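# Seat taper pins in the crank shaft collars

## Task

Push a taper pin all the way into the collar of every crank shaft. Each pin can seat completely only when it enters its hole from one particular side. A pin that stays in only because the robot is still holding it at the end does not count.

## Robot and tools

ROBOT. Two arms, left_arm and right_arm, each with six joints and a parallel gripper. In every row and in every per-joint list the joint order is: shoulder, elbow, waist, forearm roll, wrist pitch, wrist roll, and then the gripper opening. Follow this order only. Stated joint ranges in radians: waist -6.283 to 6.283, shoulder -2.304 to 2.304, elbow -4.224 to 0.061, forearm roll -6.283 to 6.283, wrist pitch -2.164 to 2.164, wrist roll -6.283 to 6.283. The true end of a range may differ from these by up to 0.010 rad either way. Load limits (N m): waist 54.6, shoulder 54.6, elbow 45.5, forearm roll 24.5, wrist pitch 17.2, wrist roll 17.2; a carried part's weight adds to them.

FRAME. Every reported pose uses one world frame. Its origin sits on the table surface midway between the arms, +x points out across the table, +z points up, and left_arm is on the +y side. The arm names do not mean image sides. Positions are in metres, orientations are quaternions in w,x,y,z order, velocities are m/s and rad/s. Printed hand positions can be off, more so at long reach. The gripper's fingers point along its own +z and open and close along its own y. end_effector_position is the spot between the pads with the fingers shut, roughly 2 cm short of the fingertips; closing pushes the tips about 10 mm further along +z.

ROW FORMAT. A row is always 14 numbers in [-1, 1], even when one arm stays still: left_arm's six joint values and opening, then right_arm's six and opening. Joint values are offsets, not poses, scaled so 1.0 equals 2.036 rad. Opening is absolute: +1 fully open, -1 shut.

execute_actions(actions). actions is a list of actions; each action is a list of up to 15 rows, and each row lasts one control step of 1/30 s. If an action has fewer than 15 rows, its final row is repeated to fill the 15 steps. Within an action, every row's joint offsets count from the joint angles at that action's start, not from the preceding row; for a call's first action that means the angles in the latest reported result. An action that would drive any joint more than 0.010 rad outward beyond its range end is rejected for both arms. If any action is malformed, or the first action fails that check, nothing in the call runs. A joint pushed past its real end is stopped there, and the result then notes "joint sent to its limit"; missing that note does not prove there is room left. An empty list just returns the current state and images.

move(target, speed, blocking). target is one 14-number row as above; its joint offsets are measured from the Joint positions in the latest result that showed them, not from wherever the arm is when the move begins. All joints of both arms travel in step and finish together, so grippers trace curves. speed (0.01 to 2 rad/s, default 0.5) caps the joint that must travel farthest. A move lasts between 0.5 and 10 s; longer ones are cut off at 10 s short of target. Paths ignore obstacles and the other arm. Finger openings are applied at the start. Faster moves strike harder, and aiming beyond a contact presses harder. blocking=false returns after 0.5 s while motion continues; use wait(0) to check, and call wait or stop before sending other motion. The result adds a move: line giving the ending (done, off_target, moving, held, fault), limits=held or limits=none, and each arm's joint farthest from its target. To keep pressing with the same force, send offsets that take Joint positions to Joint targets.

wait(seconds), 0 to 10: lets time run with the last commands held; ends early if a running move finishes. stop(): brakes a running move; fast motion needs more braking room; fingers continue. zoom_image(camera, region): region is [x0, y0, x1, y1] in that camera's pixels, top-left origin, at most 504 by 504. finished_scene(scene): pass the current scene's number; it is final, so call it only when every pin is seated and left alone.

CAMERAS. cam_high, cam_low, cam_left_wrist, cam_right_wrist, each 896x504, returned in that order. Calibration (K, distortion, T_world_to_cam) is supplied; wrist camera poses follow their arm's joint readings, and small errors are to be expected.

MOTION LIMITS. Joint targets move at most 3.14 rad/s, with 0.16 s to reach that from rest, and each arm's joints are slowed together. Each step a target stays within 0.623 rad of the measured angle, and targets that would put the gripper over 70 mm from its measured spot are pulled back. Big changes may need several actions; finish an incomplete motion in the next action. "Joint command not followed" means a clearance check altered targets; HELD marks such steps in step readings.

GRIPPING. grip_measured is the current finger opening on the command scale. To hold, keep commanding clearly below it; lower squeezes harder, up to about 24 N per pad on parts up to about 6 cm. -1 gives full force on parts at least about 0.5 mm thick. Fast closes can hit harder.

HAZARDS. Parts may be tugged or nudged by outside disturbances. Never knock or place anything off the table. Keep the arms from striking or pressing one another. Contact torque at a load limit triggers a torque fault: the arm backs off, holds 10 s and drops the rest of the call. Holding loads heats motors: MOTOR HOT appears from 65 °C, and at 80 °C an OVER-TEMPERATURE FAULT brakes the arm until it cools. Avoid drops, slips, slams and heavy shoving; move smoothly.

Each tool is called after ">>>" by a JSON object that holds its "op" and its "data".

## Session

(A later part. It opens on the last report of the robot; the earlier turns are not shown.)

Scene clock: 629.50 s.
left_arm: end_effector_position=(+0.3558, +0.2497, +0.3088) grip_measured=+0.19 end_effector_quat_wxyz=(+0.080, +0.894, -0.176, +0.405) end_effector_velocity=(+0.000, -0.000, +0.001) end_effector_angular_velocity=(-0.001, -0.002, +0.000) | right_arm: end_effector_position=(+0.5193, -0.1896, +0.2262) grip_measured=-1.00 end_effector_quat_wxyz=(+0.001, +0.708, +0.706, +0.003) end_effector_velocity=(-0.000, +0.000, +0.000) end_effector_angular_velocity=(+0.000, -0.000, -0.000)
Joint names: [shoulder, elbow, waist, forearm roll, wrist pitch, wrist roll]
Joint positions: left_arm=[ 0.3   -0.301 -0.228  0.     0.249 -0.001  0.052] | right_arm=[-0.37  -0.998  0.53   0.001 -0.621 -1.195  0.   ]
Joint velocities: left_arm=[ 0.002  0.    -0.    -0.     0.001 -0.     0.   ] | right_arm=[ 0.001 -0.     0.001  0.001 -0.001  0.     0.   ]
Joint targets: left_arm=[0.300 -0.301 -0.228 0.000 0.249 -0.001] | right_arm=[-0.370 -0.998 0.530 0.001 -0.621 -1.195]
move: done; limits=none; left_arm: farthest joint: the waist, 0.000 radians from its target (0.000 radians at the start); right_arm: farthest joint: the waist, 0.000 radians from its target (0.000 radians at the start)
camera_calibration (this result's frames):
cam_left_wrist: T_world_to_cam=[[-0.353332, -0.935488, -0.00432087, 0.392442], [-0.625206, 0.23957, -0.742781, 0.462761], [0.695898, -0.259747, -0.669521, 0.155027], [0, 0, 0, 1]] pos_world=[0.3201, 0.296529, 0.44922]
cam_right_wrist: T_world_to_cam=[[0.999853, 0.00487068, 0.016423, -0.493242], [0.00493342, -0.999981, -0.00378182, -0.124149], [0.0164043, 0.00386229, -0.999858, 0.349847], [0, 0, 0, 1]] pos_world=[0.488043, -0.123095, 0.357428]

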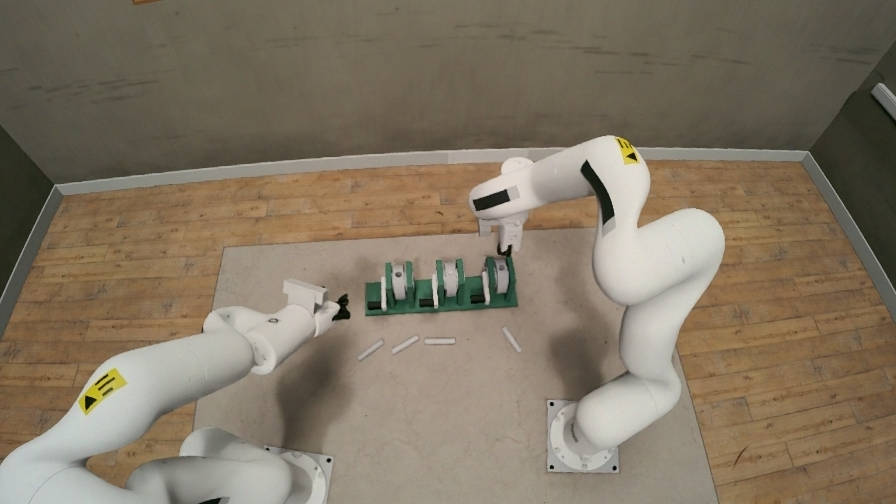

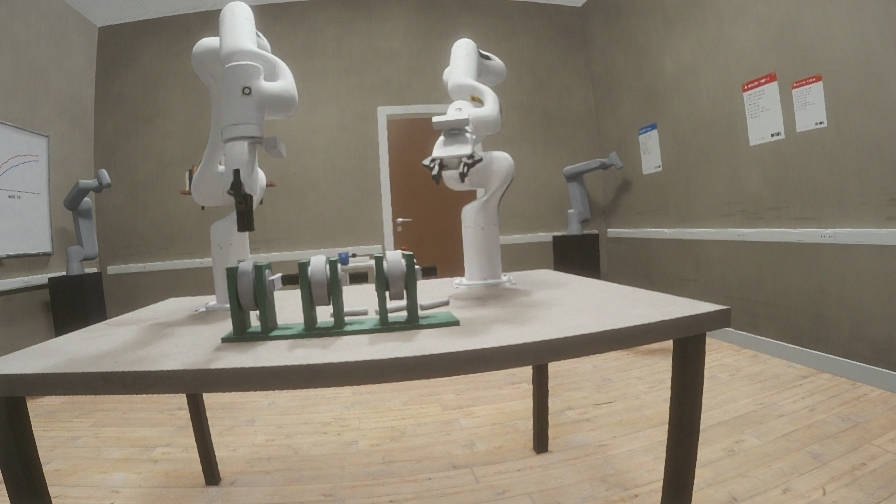

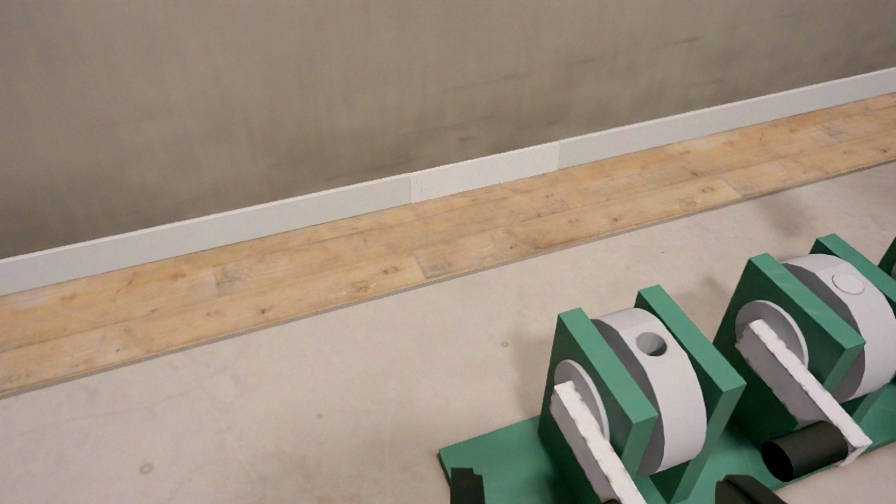

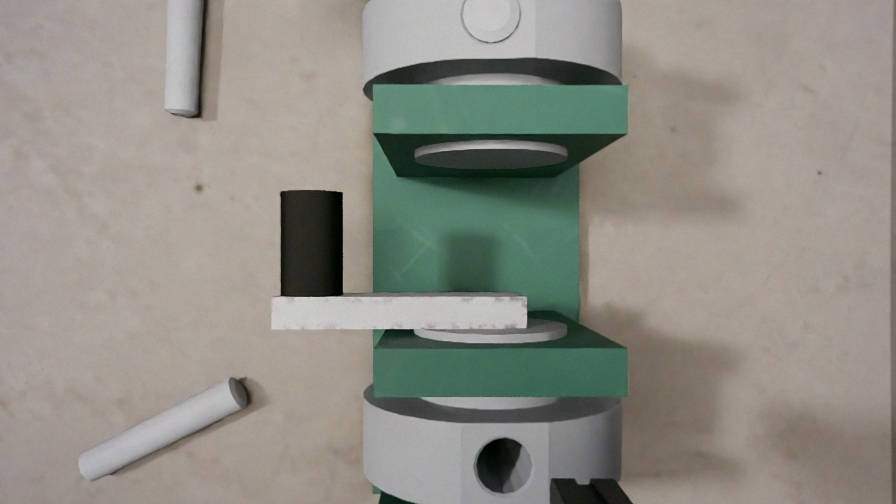

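>>> {"op": "move", "data": {"target": [0,0,-0.2,0,0,0,0.2,0.13,0.2,0.053,0,0.066,0.5987,0], "speed": 0.8}}

>>> {"op": "move", "data": {"target": [0,0,0,0,0,0,0.2,-0.12,0.0183,0,0,0.1383,0,0], "speed": 0.3}}

>>> {"op": "move", "data": {"target": [0,0,0,0,0,0,0.2,-0.108,-0.0154,0,0,0.0928,0,0], "speed": 0.2}}

Scene clock: 652.63 s.
left_arm: end_effector_position=(+0.2580, +0.1045, +0.3088) grip_measured=+0.19 end_effector_quat_wxyz=(+0.160, +0.840, -0.353, +0.380) end_effector_velocity=(-0.000, -0.000, +0.000) end_effector_angular_velocity=(-0.000, +0.000, -0.000) | right_arm: end_effector_position=(+0.3703, -0.2051, +0.2003) grip_measured=-0.01 end_effector_quat_wxyz=(+0.000, +0.974, +0.227, -0.001) end_effector_velocity=(-0.000, -0.000, +0.001) end_effector_angular_velocity=(+0.001, -0.001, -0.002)
Joint names: [shoulder, elbow, waist, forearm roll, wrist pitch, wrist roll]
Joint positions: left_arm=[ 0.3   -0.301 -0.635  0.     0.249 -0.001  0.052] | right_arm=[-0.106 -0.591  0.638  0.001 -0.487  0.024  0.044]
Joint velocities: left_arm=[ 0.001  0.    -0.001 -0.001 -0.001  0.    -0.   ] | right_arm=[ 0.002  0.001 -0.001  0.    -0.     0.001 -0.   ]
Joint targets: left_arm=[0.300 -0.301 -0.636 0.000 0.249 -0.001] | right_arm=[-0.106 -0.590 0.638 0.001 -0.487 0.024]
move: done; limits=none; left_arm: farthest joint: the waist, 0.000 radians from its target (0.407 radians at the start); right_arm: farthest joint: the waist, 0.000 radians from its target (0.108 radians at the start)
camera_calibration (this result's frames):
cam_left_wrist: T_world_to_cam=[[-0.694757, -0.719232, -0.00431563, 0.287521], [-0.479325, 0.467471, -0.742778, 0.374989], [0.536247, -0.513981, -0.669524, 0.253081], [0, 0, 0, 1]] pos_world=[0.243785, 0.161577, 0.449218]
cam_right_wrist: T_world_to_cam=[[0.448343, -0.893797, 0.0107672, -0.322727], [-0.893852, -0.448361, 0.000886565, 0.306009], [0.00403517, -0.0100218, -0.999942, 0.328233], [0, 0, 0, 1]] pos_world=[0.416895, -0.147961, 0.331418]

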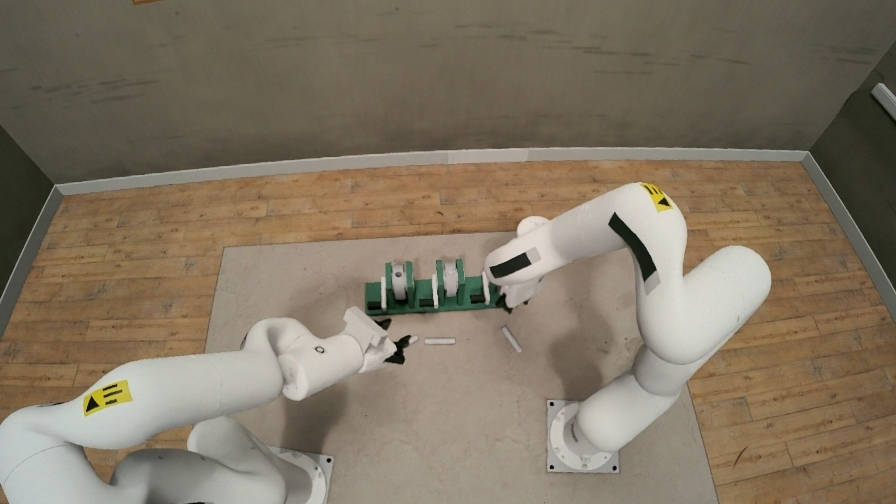

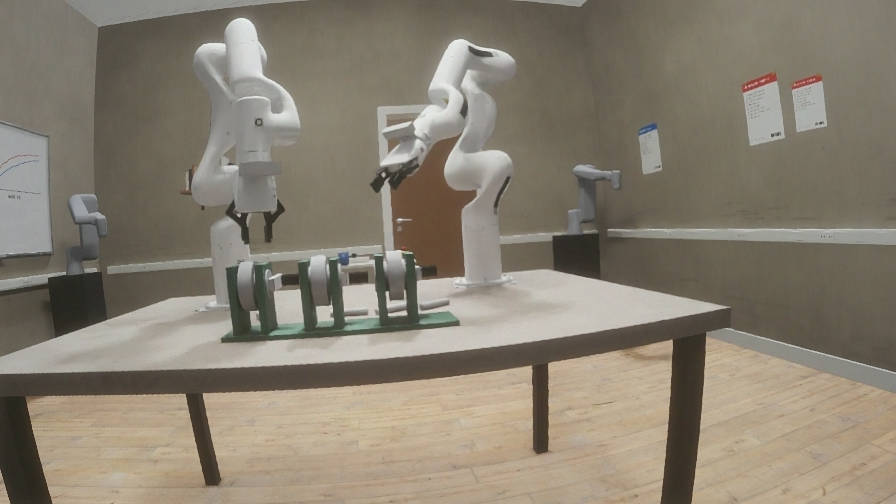

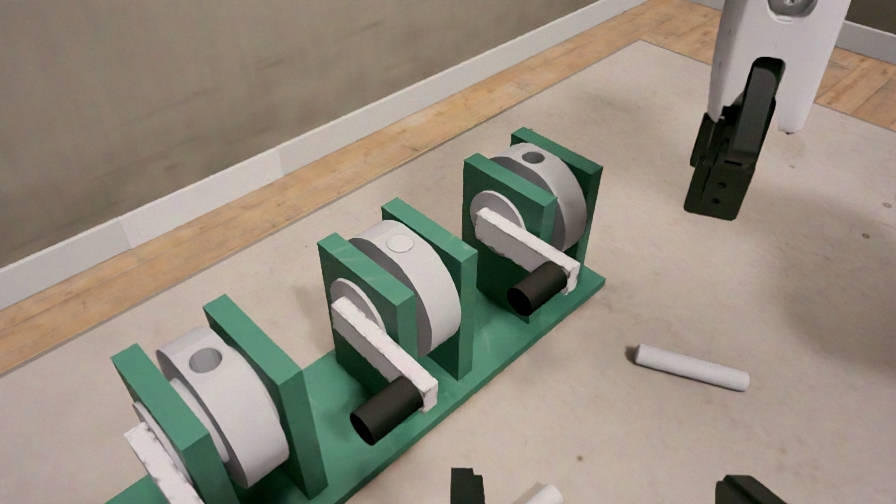

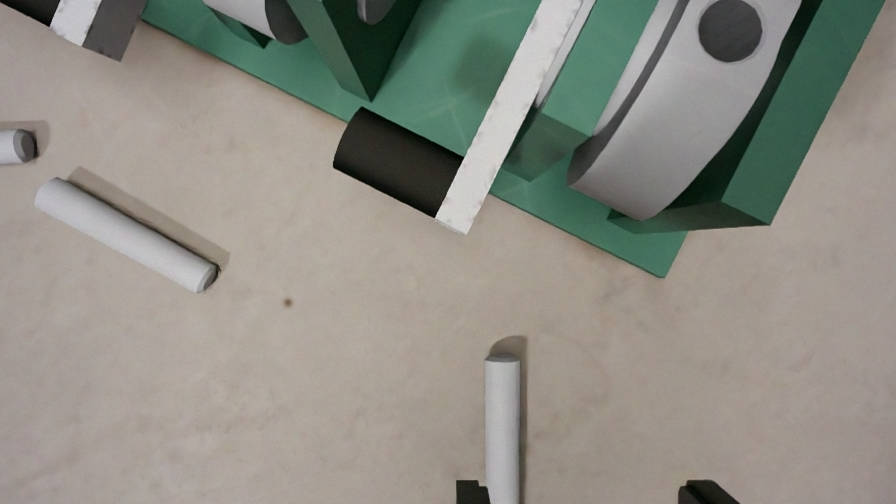

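Scene clock: 653.97 s.
left_arm: end_effector_position=(+0.2580, +0.1045, +0.3088) grip_measured=+0.19 end_effector_quat_wxyz=(+0.160, +0.840, -0.353, +0.380) end_effector_velocity=(+0.000, -0.000, +0.000) end_effector_angular_velocity=(-0.002, -0.002, +0.000) | right_arm: end_effector_position=(+0.3654, -0.2077, +0.0991) grip_measured=-0.01 end_effector_quat_wxyz=(+0.000, +0.974, +0.227, -0.001) end_effector_velocity=(-0.001, -0.000, -0.001) end_effector_angular_velocity=(-0.001, +0.002, +0.001)
Joint names: [shoulder, elbow, waist, forearm roll, wrist pitch, wrist roll]
Joint positions: left_arm=[ 0.3   -0.301 -0.635  0.     0.249 -0.001  0.052] | right_arm=[-0.35  -0.554  0.638  0.001 -0.205  0.024  0.044]
Joint velocities: left_arm=[-0.    -0.     0.    -0.     0.002 -0.     0.   ] | right_arm=[-0.002  0.002  0.001  0.     0.001 -0.    -0.   ]
Joint targets: left_arm=[0.300 -0.301 -0.635 0.000 0.249 -0.001] | right_arm=[-0.350 -0.553 0.638 0.001 -0.205 0.024]
move: done; limits=none; left_arm: farthest joint: the waist, 0.000 radians from its target (0.000 radians at the start); right_arm: farthest joint: the waist, 0.000 radians from its target (0.000 radians at the start)
camera_calibration (this result's frames):
cam_left_wrist: T_world_to_cam=[[-0.694757, -0.719232, -0.00431573, 0.287521], [-0.479325, 0.467471, -0.742778, 0.374988], [0.536247, -0.513981, -0.669524, 0.253081], [0, 0, 0, 1]] pos_world=[0.243785, 0.161577, 0.449218]
cam_right_wrist: T_world_to_cam=[[0.448275, -0.893829, 0.0109622, -0.321782], [-0.893885, -0.448297, 0.000482714, 0.30056], [0.00448286, -0.0100153, -0.99994, 0.226802], [0, 0, 0, 1]] pos_world=[0.411896, -0.150606, 0.230171]

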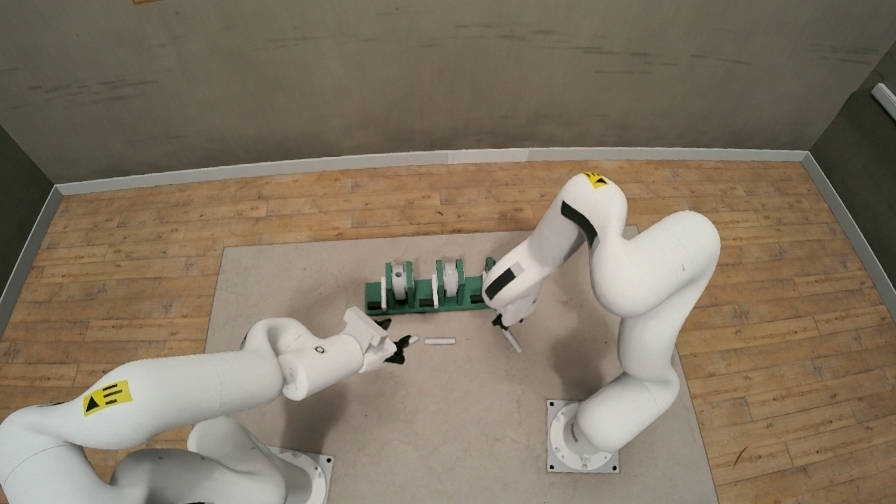

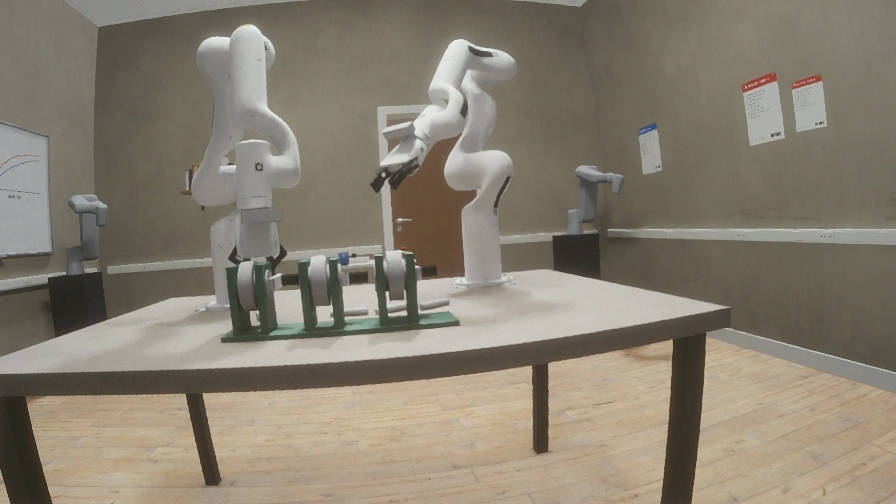

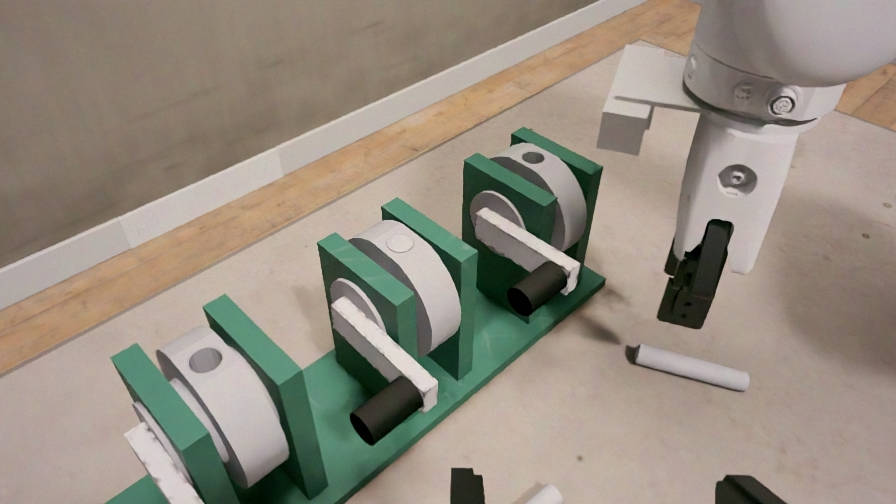

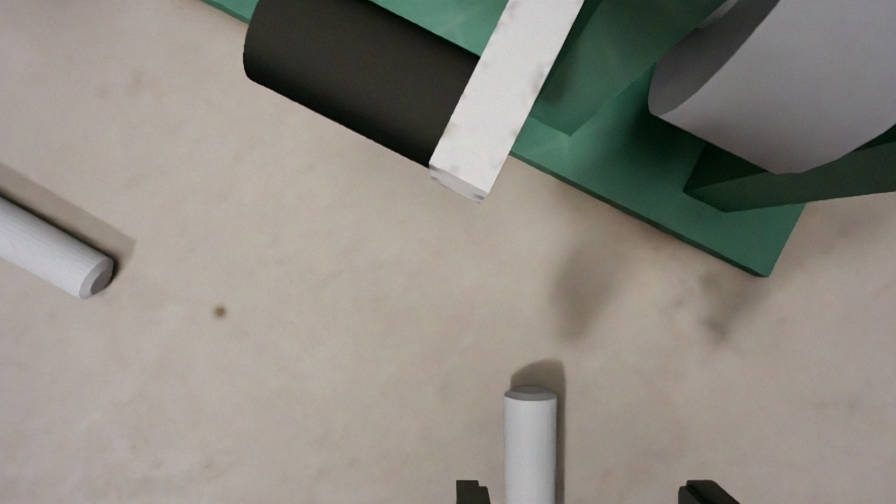

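Scene clock: 655.43 s.
left_arm: end_effector_position=(+0.2580, +0.1045, +0.3088) grip_measured=+0.19 end_effector_quat_wxyz=(+0.160, +0.840, -0.353, +0.380) end_effector_velocity=(+0.000, -0.000, -0.000) end_effector_angular_velocity=(-0.000, +0.000, +0.000) | right_arm: end_effector_position=(+0.3656, -0.2076, +0.0244) grip_measured=-0.01 end_effector_quat_wxyz=(+0.000, +0.974, +0.227, -0.001) end_effector_velocity=(-0.001, -0.000, -0.001) end_effector_angular_velocity=(-0.002, +0.004, -0.000)
Joint names: [shoulder, elbow, waist, forearm roll, wrist pitch, wrist roll]
Joint positions: left_arm=[ 0.3   -0.301 -0.635  0.     0.249 -0.001  0.052] | right_arm=[-0.569 -0.585  0.638  0.001 -0.017  0.024  0.044]
Joint velocities: left_arm=[-0.001  0.     0.    -0.     0.002 -0.    -0.   ] | right_arm=[-0.002  0.001  0.001  0.    -0.001  0.001  0.   ]
Joint targets: left_arm=[0.300 -0.301 -0.635 0.000 0.249 -0.001] | right_arm=[-0.570 -0.585 0.638 0.001 -0.017 0.024]
move: done; limits=none; left_arm: farthest joint: the waist, 0.000 radians from its target (0.000 radians at the start); right_arm: farthest joint: the shoulder, 0.001 radians from its target (0.220 radians at the start)
camera_calibration (this result's frames):
cam_left_wrist: T_world_to_cam=[[-0.694757, -0.719232, -0.00431573, 0.287521], [-0.479325, 0.467471, -0.742778, 0.374988], [0.536247, -0.513981, -0.669524, 0.253081], [0, 0, 0, 1]] pos_world=[0.243785, 0.161577, 0.449218]
cam_right_wrist: T_world_to_cam=[[0.448256, -0.893837, 0.0110938, -0.320991], [-0.893891, -0.448285, -0.000216415, 0.300905], [0.00516664, -0.00981965, -0.999938, 0.151918], [0, 0, 0, 1]] pos_world=[0.412077, -0.150531, 0.155535]

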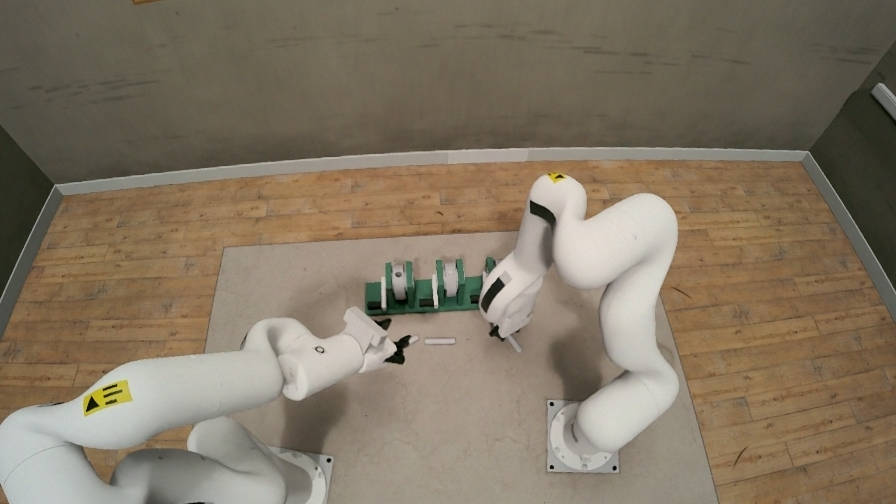

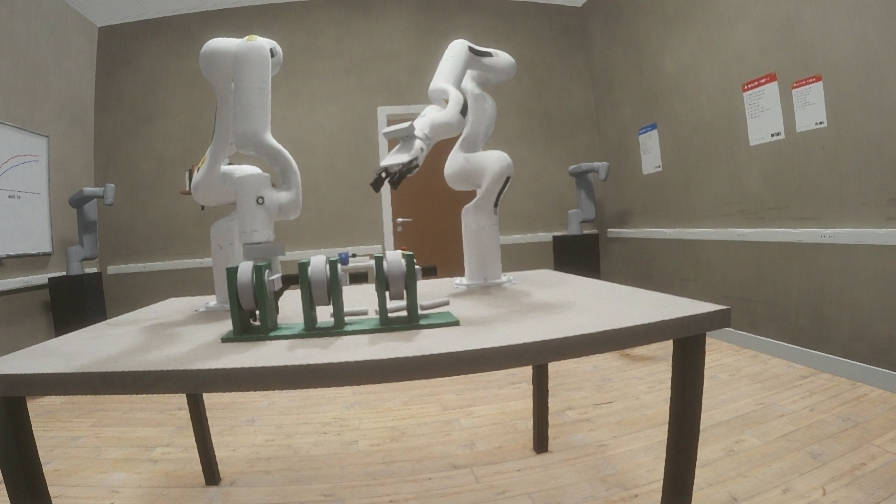

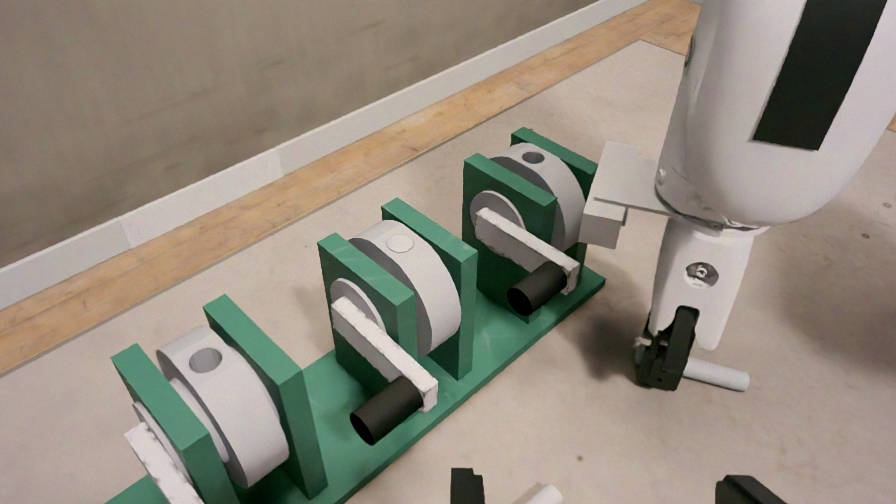

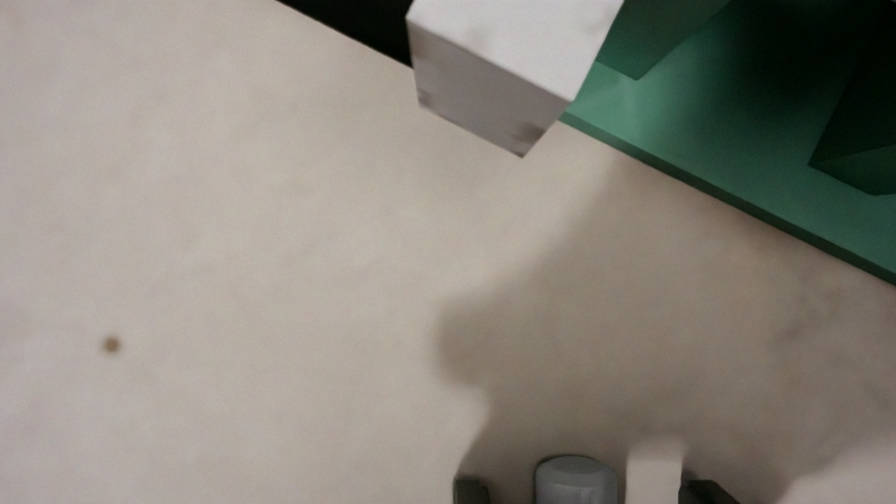

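>>> {"op": "execute_actions", "data": {"actions": [[[0,0,0,0,0,0,0.2,0,0,0,0,0,0,-1]],[[0,0,0,0,0,0,0.2,0,0,0,0,0,0,-1]]]}}

>>> {"op": "move", "data": {"target": [0,0,0,0,0,0,0.2,0.279,-0.007,0,0,-0.286,-0.012,-1], "speed": 0.3}}

Scene clock: 694.97 s.
left_arm: end_effector_position=(+0.2580, +0.1045, +0.3088) grip_measured=+0.19 end_effector_quat_wxyz=(+0.160, +0.840, -0.353, +0.380) end_effector_velocity=(-0.000, -0.000, +0.000) end_effector_angular_velocity=(-0.001, -0.001, -0.001) | right_arm: end_effector_position=(+0.3656, -0.2076, +0.0244) grip_measured=-0.61 end_effector_quat_wxyz=(+0.000, +0.974, +0.227, -0.000) end_effector_velocity=(+0.000, +0.000, +0.000) end_effector_angular_velocity=(+0.000, -0.000, -0.000)
Joint names: [shoulder, elbow, waist, forearm roll, wrist pitch, wrist roll]
Joint positions: left_arm=[ 0.3   -0.301 -0.635  0.     0.249 -0.001  0.052] | right_arm=[-0.569 -0.585  0.638  0.001 -0.017  0.024  0.017]
Joint velocities: left_arm=[ 0.001  0.    -0.001 -0.     0.001 -0.     0.   ] | right_arm=[ 0. -0. -0.  0. -0.  0. -0.]
Joint targets: left_arm=[0.300 -0.301 -0.635 0.000 0.249 -0.001] | right_arm=[-0.569 -0.585 0.638 0.001 -0.017 0.024]
Step readings (joint positions; steps 1 to 15: 1st action; 16 to 30: 2nd action):
0: left_arm=[0.300 -0.301 -0.635 0.000 0.249 -0.001] | right_arm=[-0.570 -0.585 0.638 0.001 -0.017 0.024]
1: left_arm=[0.300 -0.301 -0.635 0.000 0.249 -0.001] | right_arm=[-0.570 -0.585 0.638 0.001 -0.017 0.024]
2: left_arm=[0.300 -0.301 -0.635 0.000 0.249 -0.001] | right_arm=[-0.570 -0.585 0.638 0.001 -0.017 0.024]
4: left_arm=[0.300 -0.301 -0.635 0.000 0.249 -0.001] | right_arm=[-0.569 -0.585 0.638 0.001 -0.017 0.024]
8: left_arm=[0.300 -0.301 -0.635 0.000 0.249 -0.001] | right_arm=[-0.569 -0.585 0.638 0.001 -0.017 0.024]
15: left_arm=[0.300 -0.301 -0.635 0.000 0.249 -0.001] | right_arm=[-0.569 -0.585 0.638 0.001 -0.017 0.024]
16: left_arm=[0.300 -0.301 -0.635 0.000 0.249 -0.001] | right_arm=[-0.569 -0.585 0.638 0.001 -0.017 0.024]
17: left_arm=[0.300 -0.301 -0.635 0.000 0.249 -0.001] | right_arm=[-0.569 -0.585 0.638 0.001 -0.017 0.024]
19: left_arm=[0.300 -0.301 -0.635 0.000 0.249 -0.001] | right_arm=[-0.569 -0.585 0.638 0.001 -0.017 0.024]
23: left_arm=[0.300 -0.301 -0.635 0.000 0.249 -0.001] | right_arm=[-0.569 -0.585 0.638 0.001 -0.017 0.024]
30: Joint positions above
camera_calibration (this result's frames):
cam_left_wrist: T_world_to_cam=[[-0.694757, -0.719232, -0.00431571, 0.287521], [-0.479325, 0.467471, -0.742778, 0.374989], [0.536247, -0.513981, -0.669524, 0.253081], [0, 0, 0, 1]] pos_world=[0.243785, 0.161577, 0.449218]
cam_right_wrist: T_world_to_cam=[[0.448259, -0.893835, 0.0110936, -0.320993], [-0.893889, -0.448289, -0.00022918, 0.300908], [0.005178, -0.00981374, -0.999938, 0.151915], [0, 0, 0, 1]] pos_world=[0.41208, -0.15053, 0.155535]

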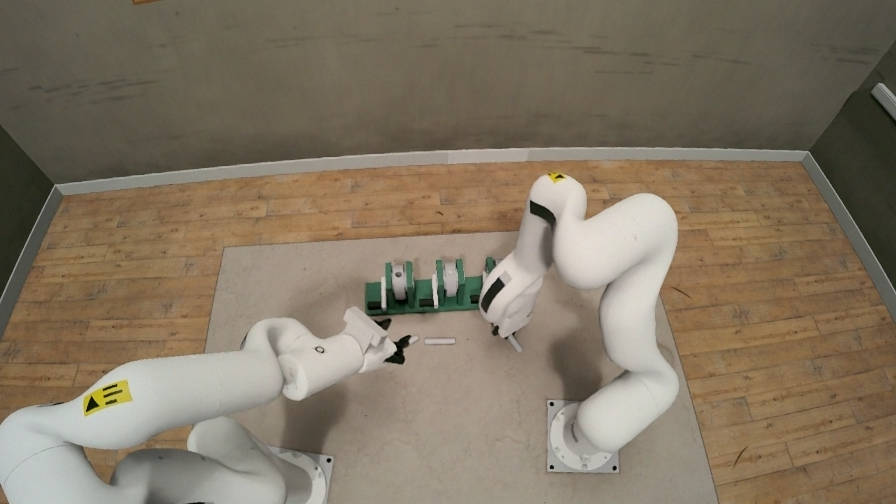

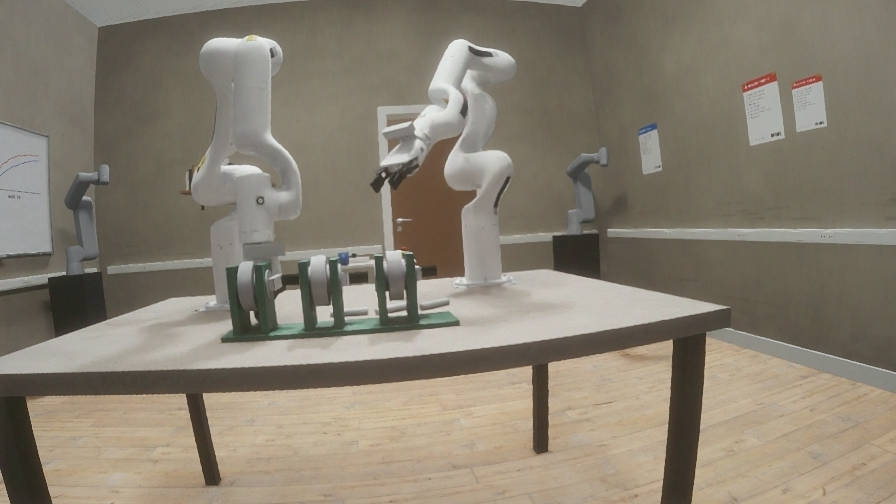

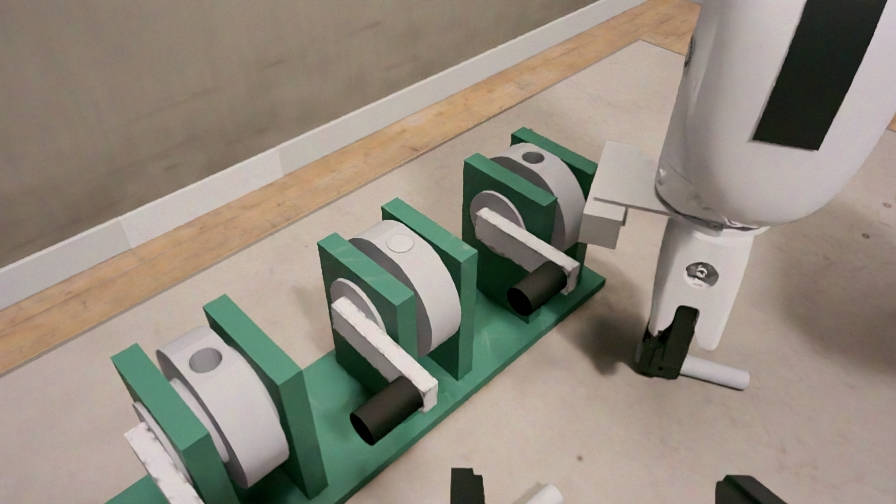

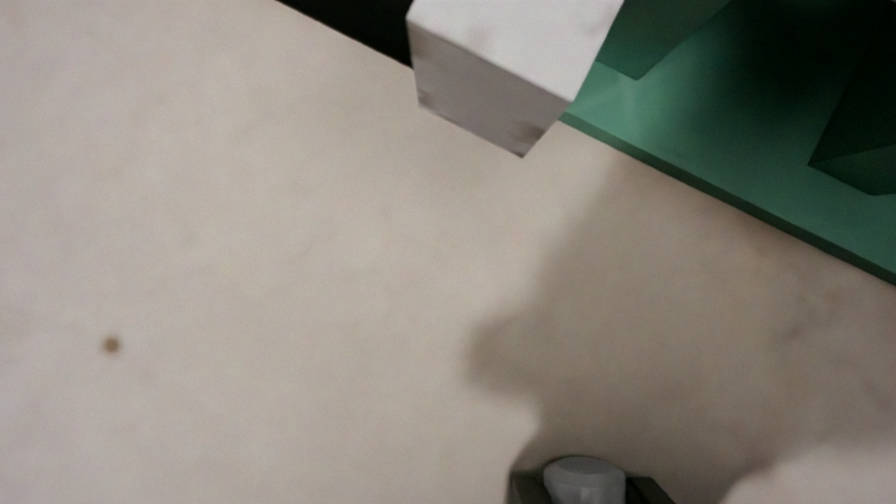

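Scene clock: 697.30 s.
left_arm: end_effector_position=(+0.2580, +0.1045, +0.3088) grip_measured=+0.19 end_effector_quat_wxyz=(+0.160, +0.840, -0.353, +0.380) end_effector_velocity=(+0.000, +0.000, +0.000) end_effector_angular_velocity=(-0.001, -0.002, -0.000) | right_arm: end_effector_position=(+0.3632, -0.2087, +0.2416) grip_measured=-0.61 end_effector_quat_wxyz=(-0.000, +0.971, +0.239, -0.001) end_effector_velocity=(+0.000, +0.001, -0.000) end_effector_angular_velocity=(+0.001, -0.001, +0.000)
Joint names: [shoulder, elbow, waist, forearm roll, wrist pitch, wrist roll]
Joint positions: left_arm=[ 0.3   -0.301 -0.635  0.     0.249 -0.001  0.052] | right_arm=[-0.002 -0.599  0.638  0.001 -0.599 -0.001  0.017]
Joint velocities: left_arm=[ 0.001  0.     0.001  0.001  0.001 -0.     0.   ] | right_arm=[-0.001 -0.001  0.001  0.001  0.002  0.     0.   ]
Joint targets: left_arm=[0.300 -0.301 -0.635 0.000 0.249 -0.001] | right_arm=[-0.001 -0.599 0.638 0.001 -0.599 -0.001]
move: done; limits=none; left_arm: farthest joint: the waist, 0.000 radians from its target (0.000 radians at the start); right_arm: farthest joint: the shoulder, 0.001 radians from its target (0.568 radians at the start)
camera_calibration (this result's frames):
cam_left_wrist: T_world_to_cam=[[-0.694757, -0.719232, -0.0043156, 0.287521], [-0.479325, 0.46747, -0.742778, 0.374989], [0.536247, -0.513982, -0.669524, 0.253081], [0, 0, 0, 1]] pos_world=[0.243785, 0.161577, 0.449218]
cam_right_wrist: T_world_to_cam=[[0.47007, -0.882565, 0.0106472, -0.328809], [-0.882616, -0.470095, 0.000226396, 0.289529], [0.00480537, -0.00950378, -0.999943, 0.369321], [0, 0, 0, 1]] pos_world=[0.408331, -0.150579, 0.372735]

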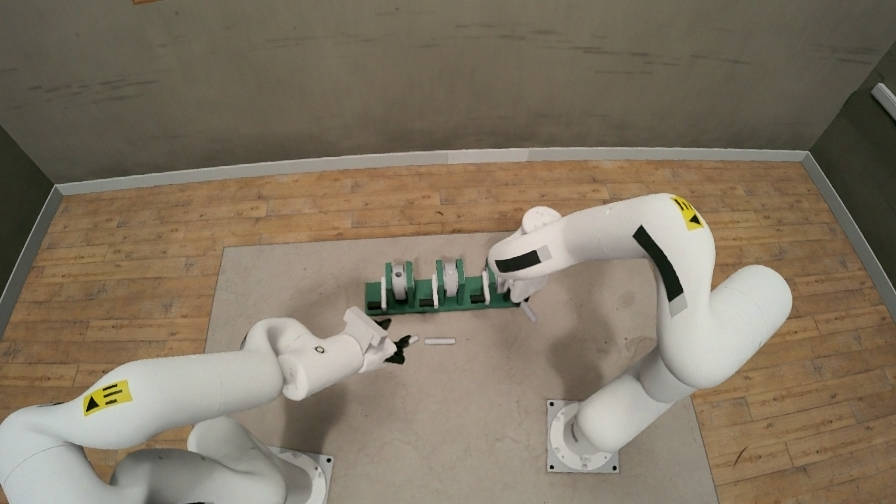

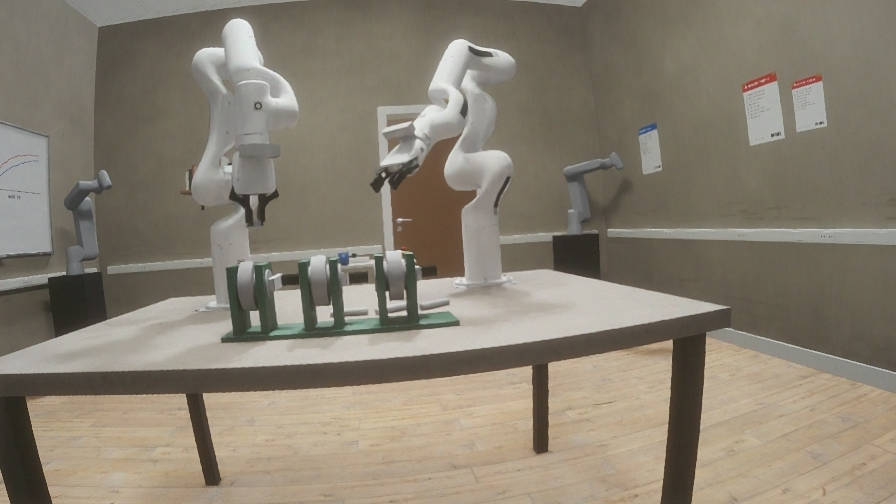

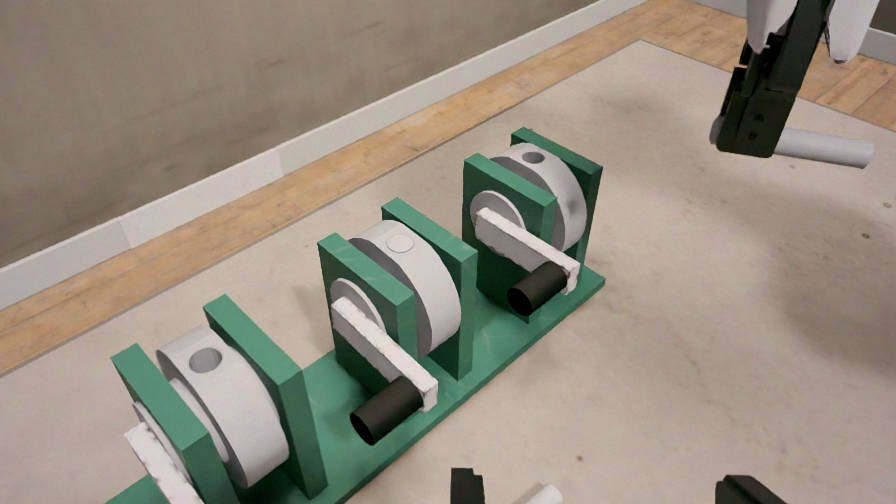

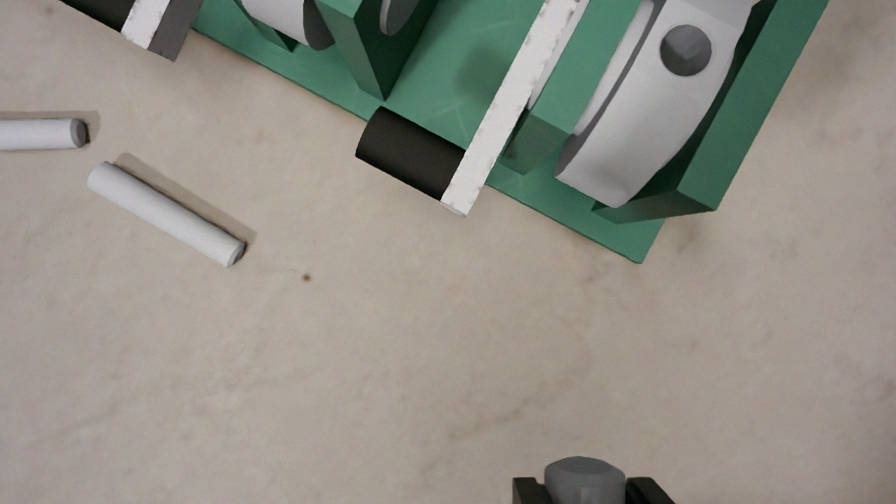

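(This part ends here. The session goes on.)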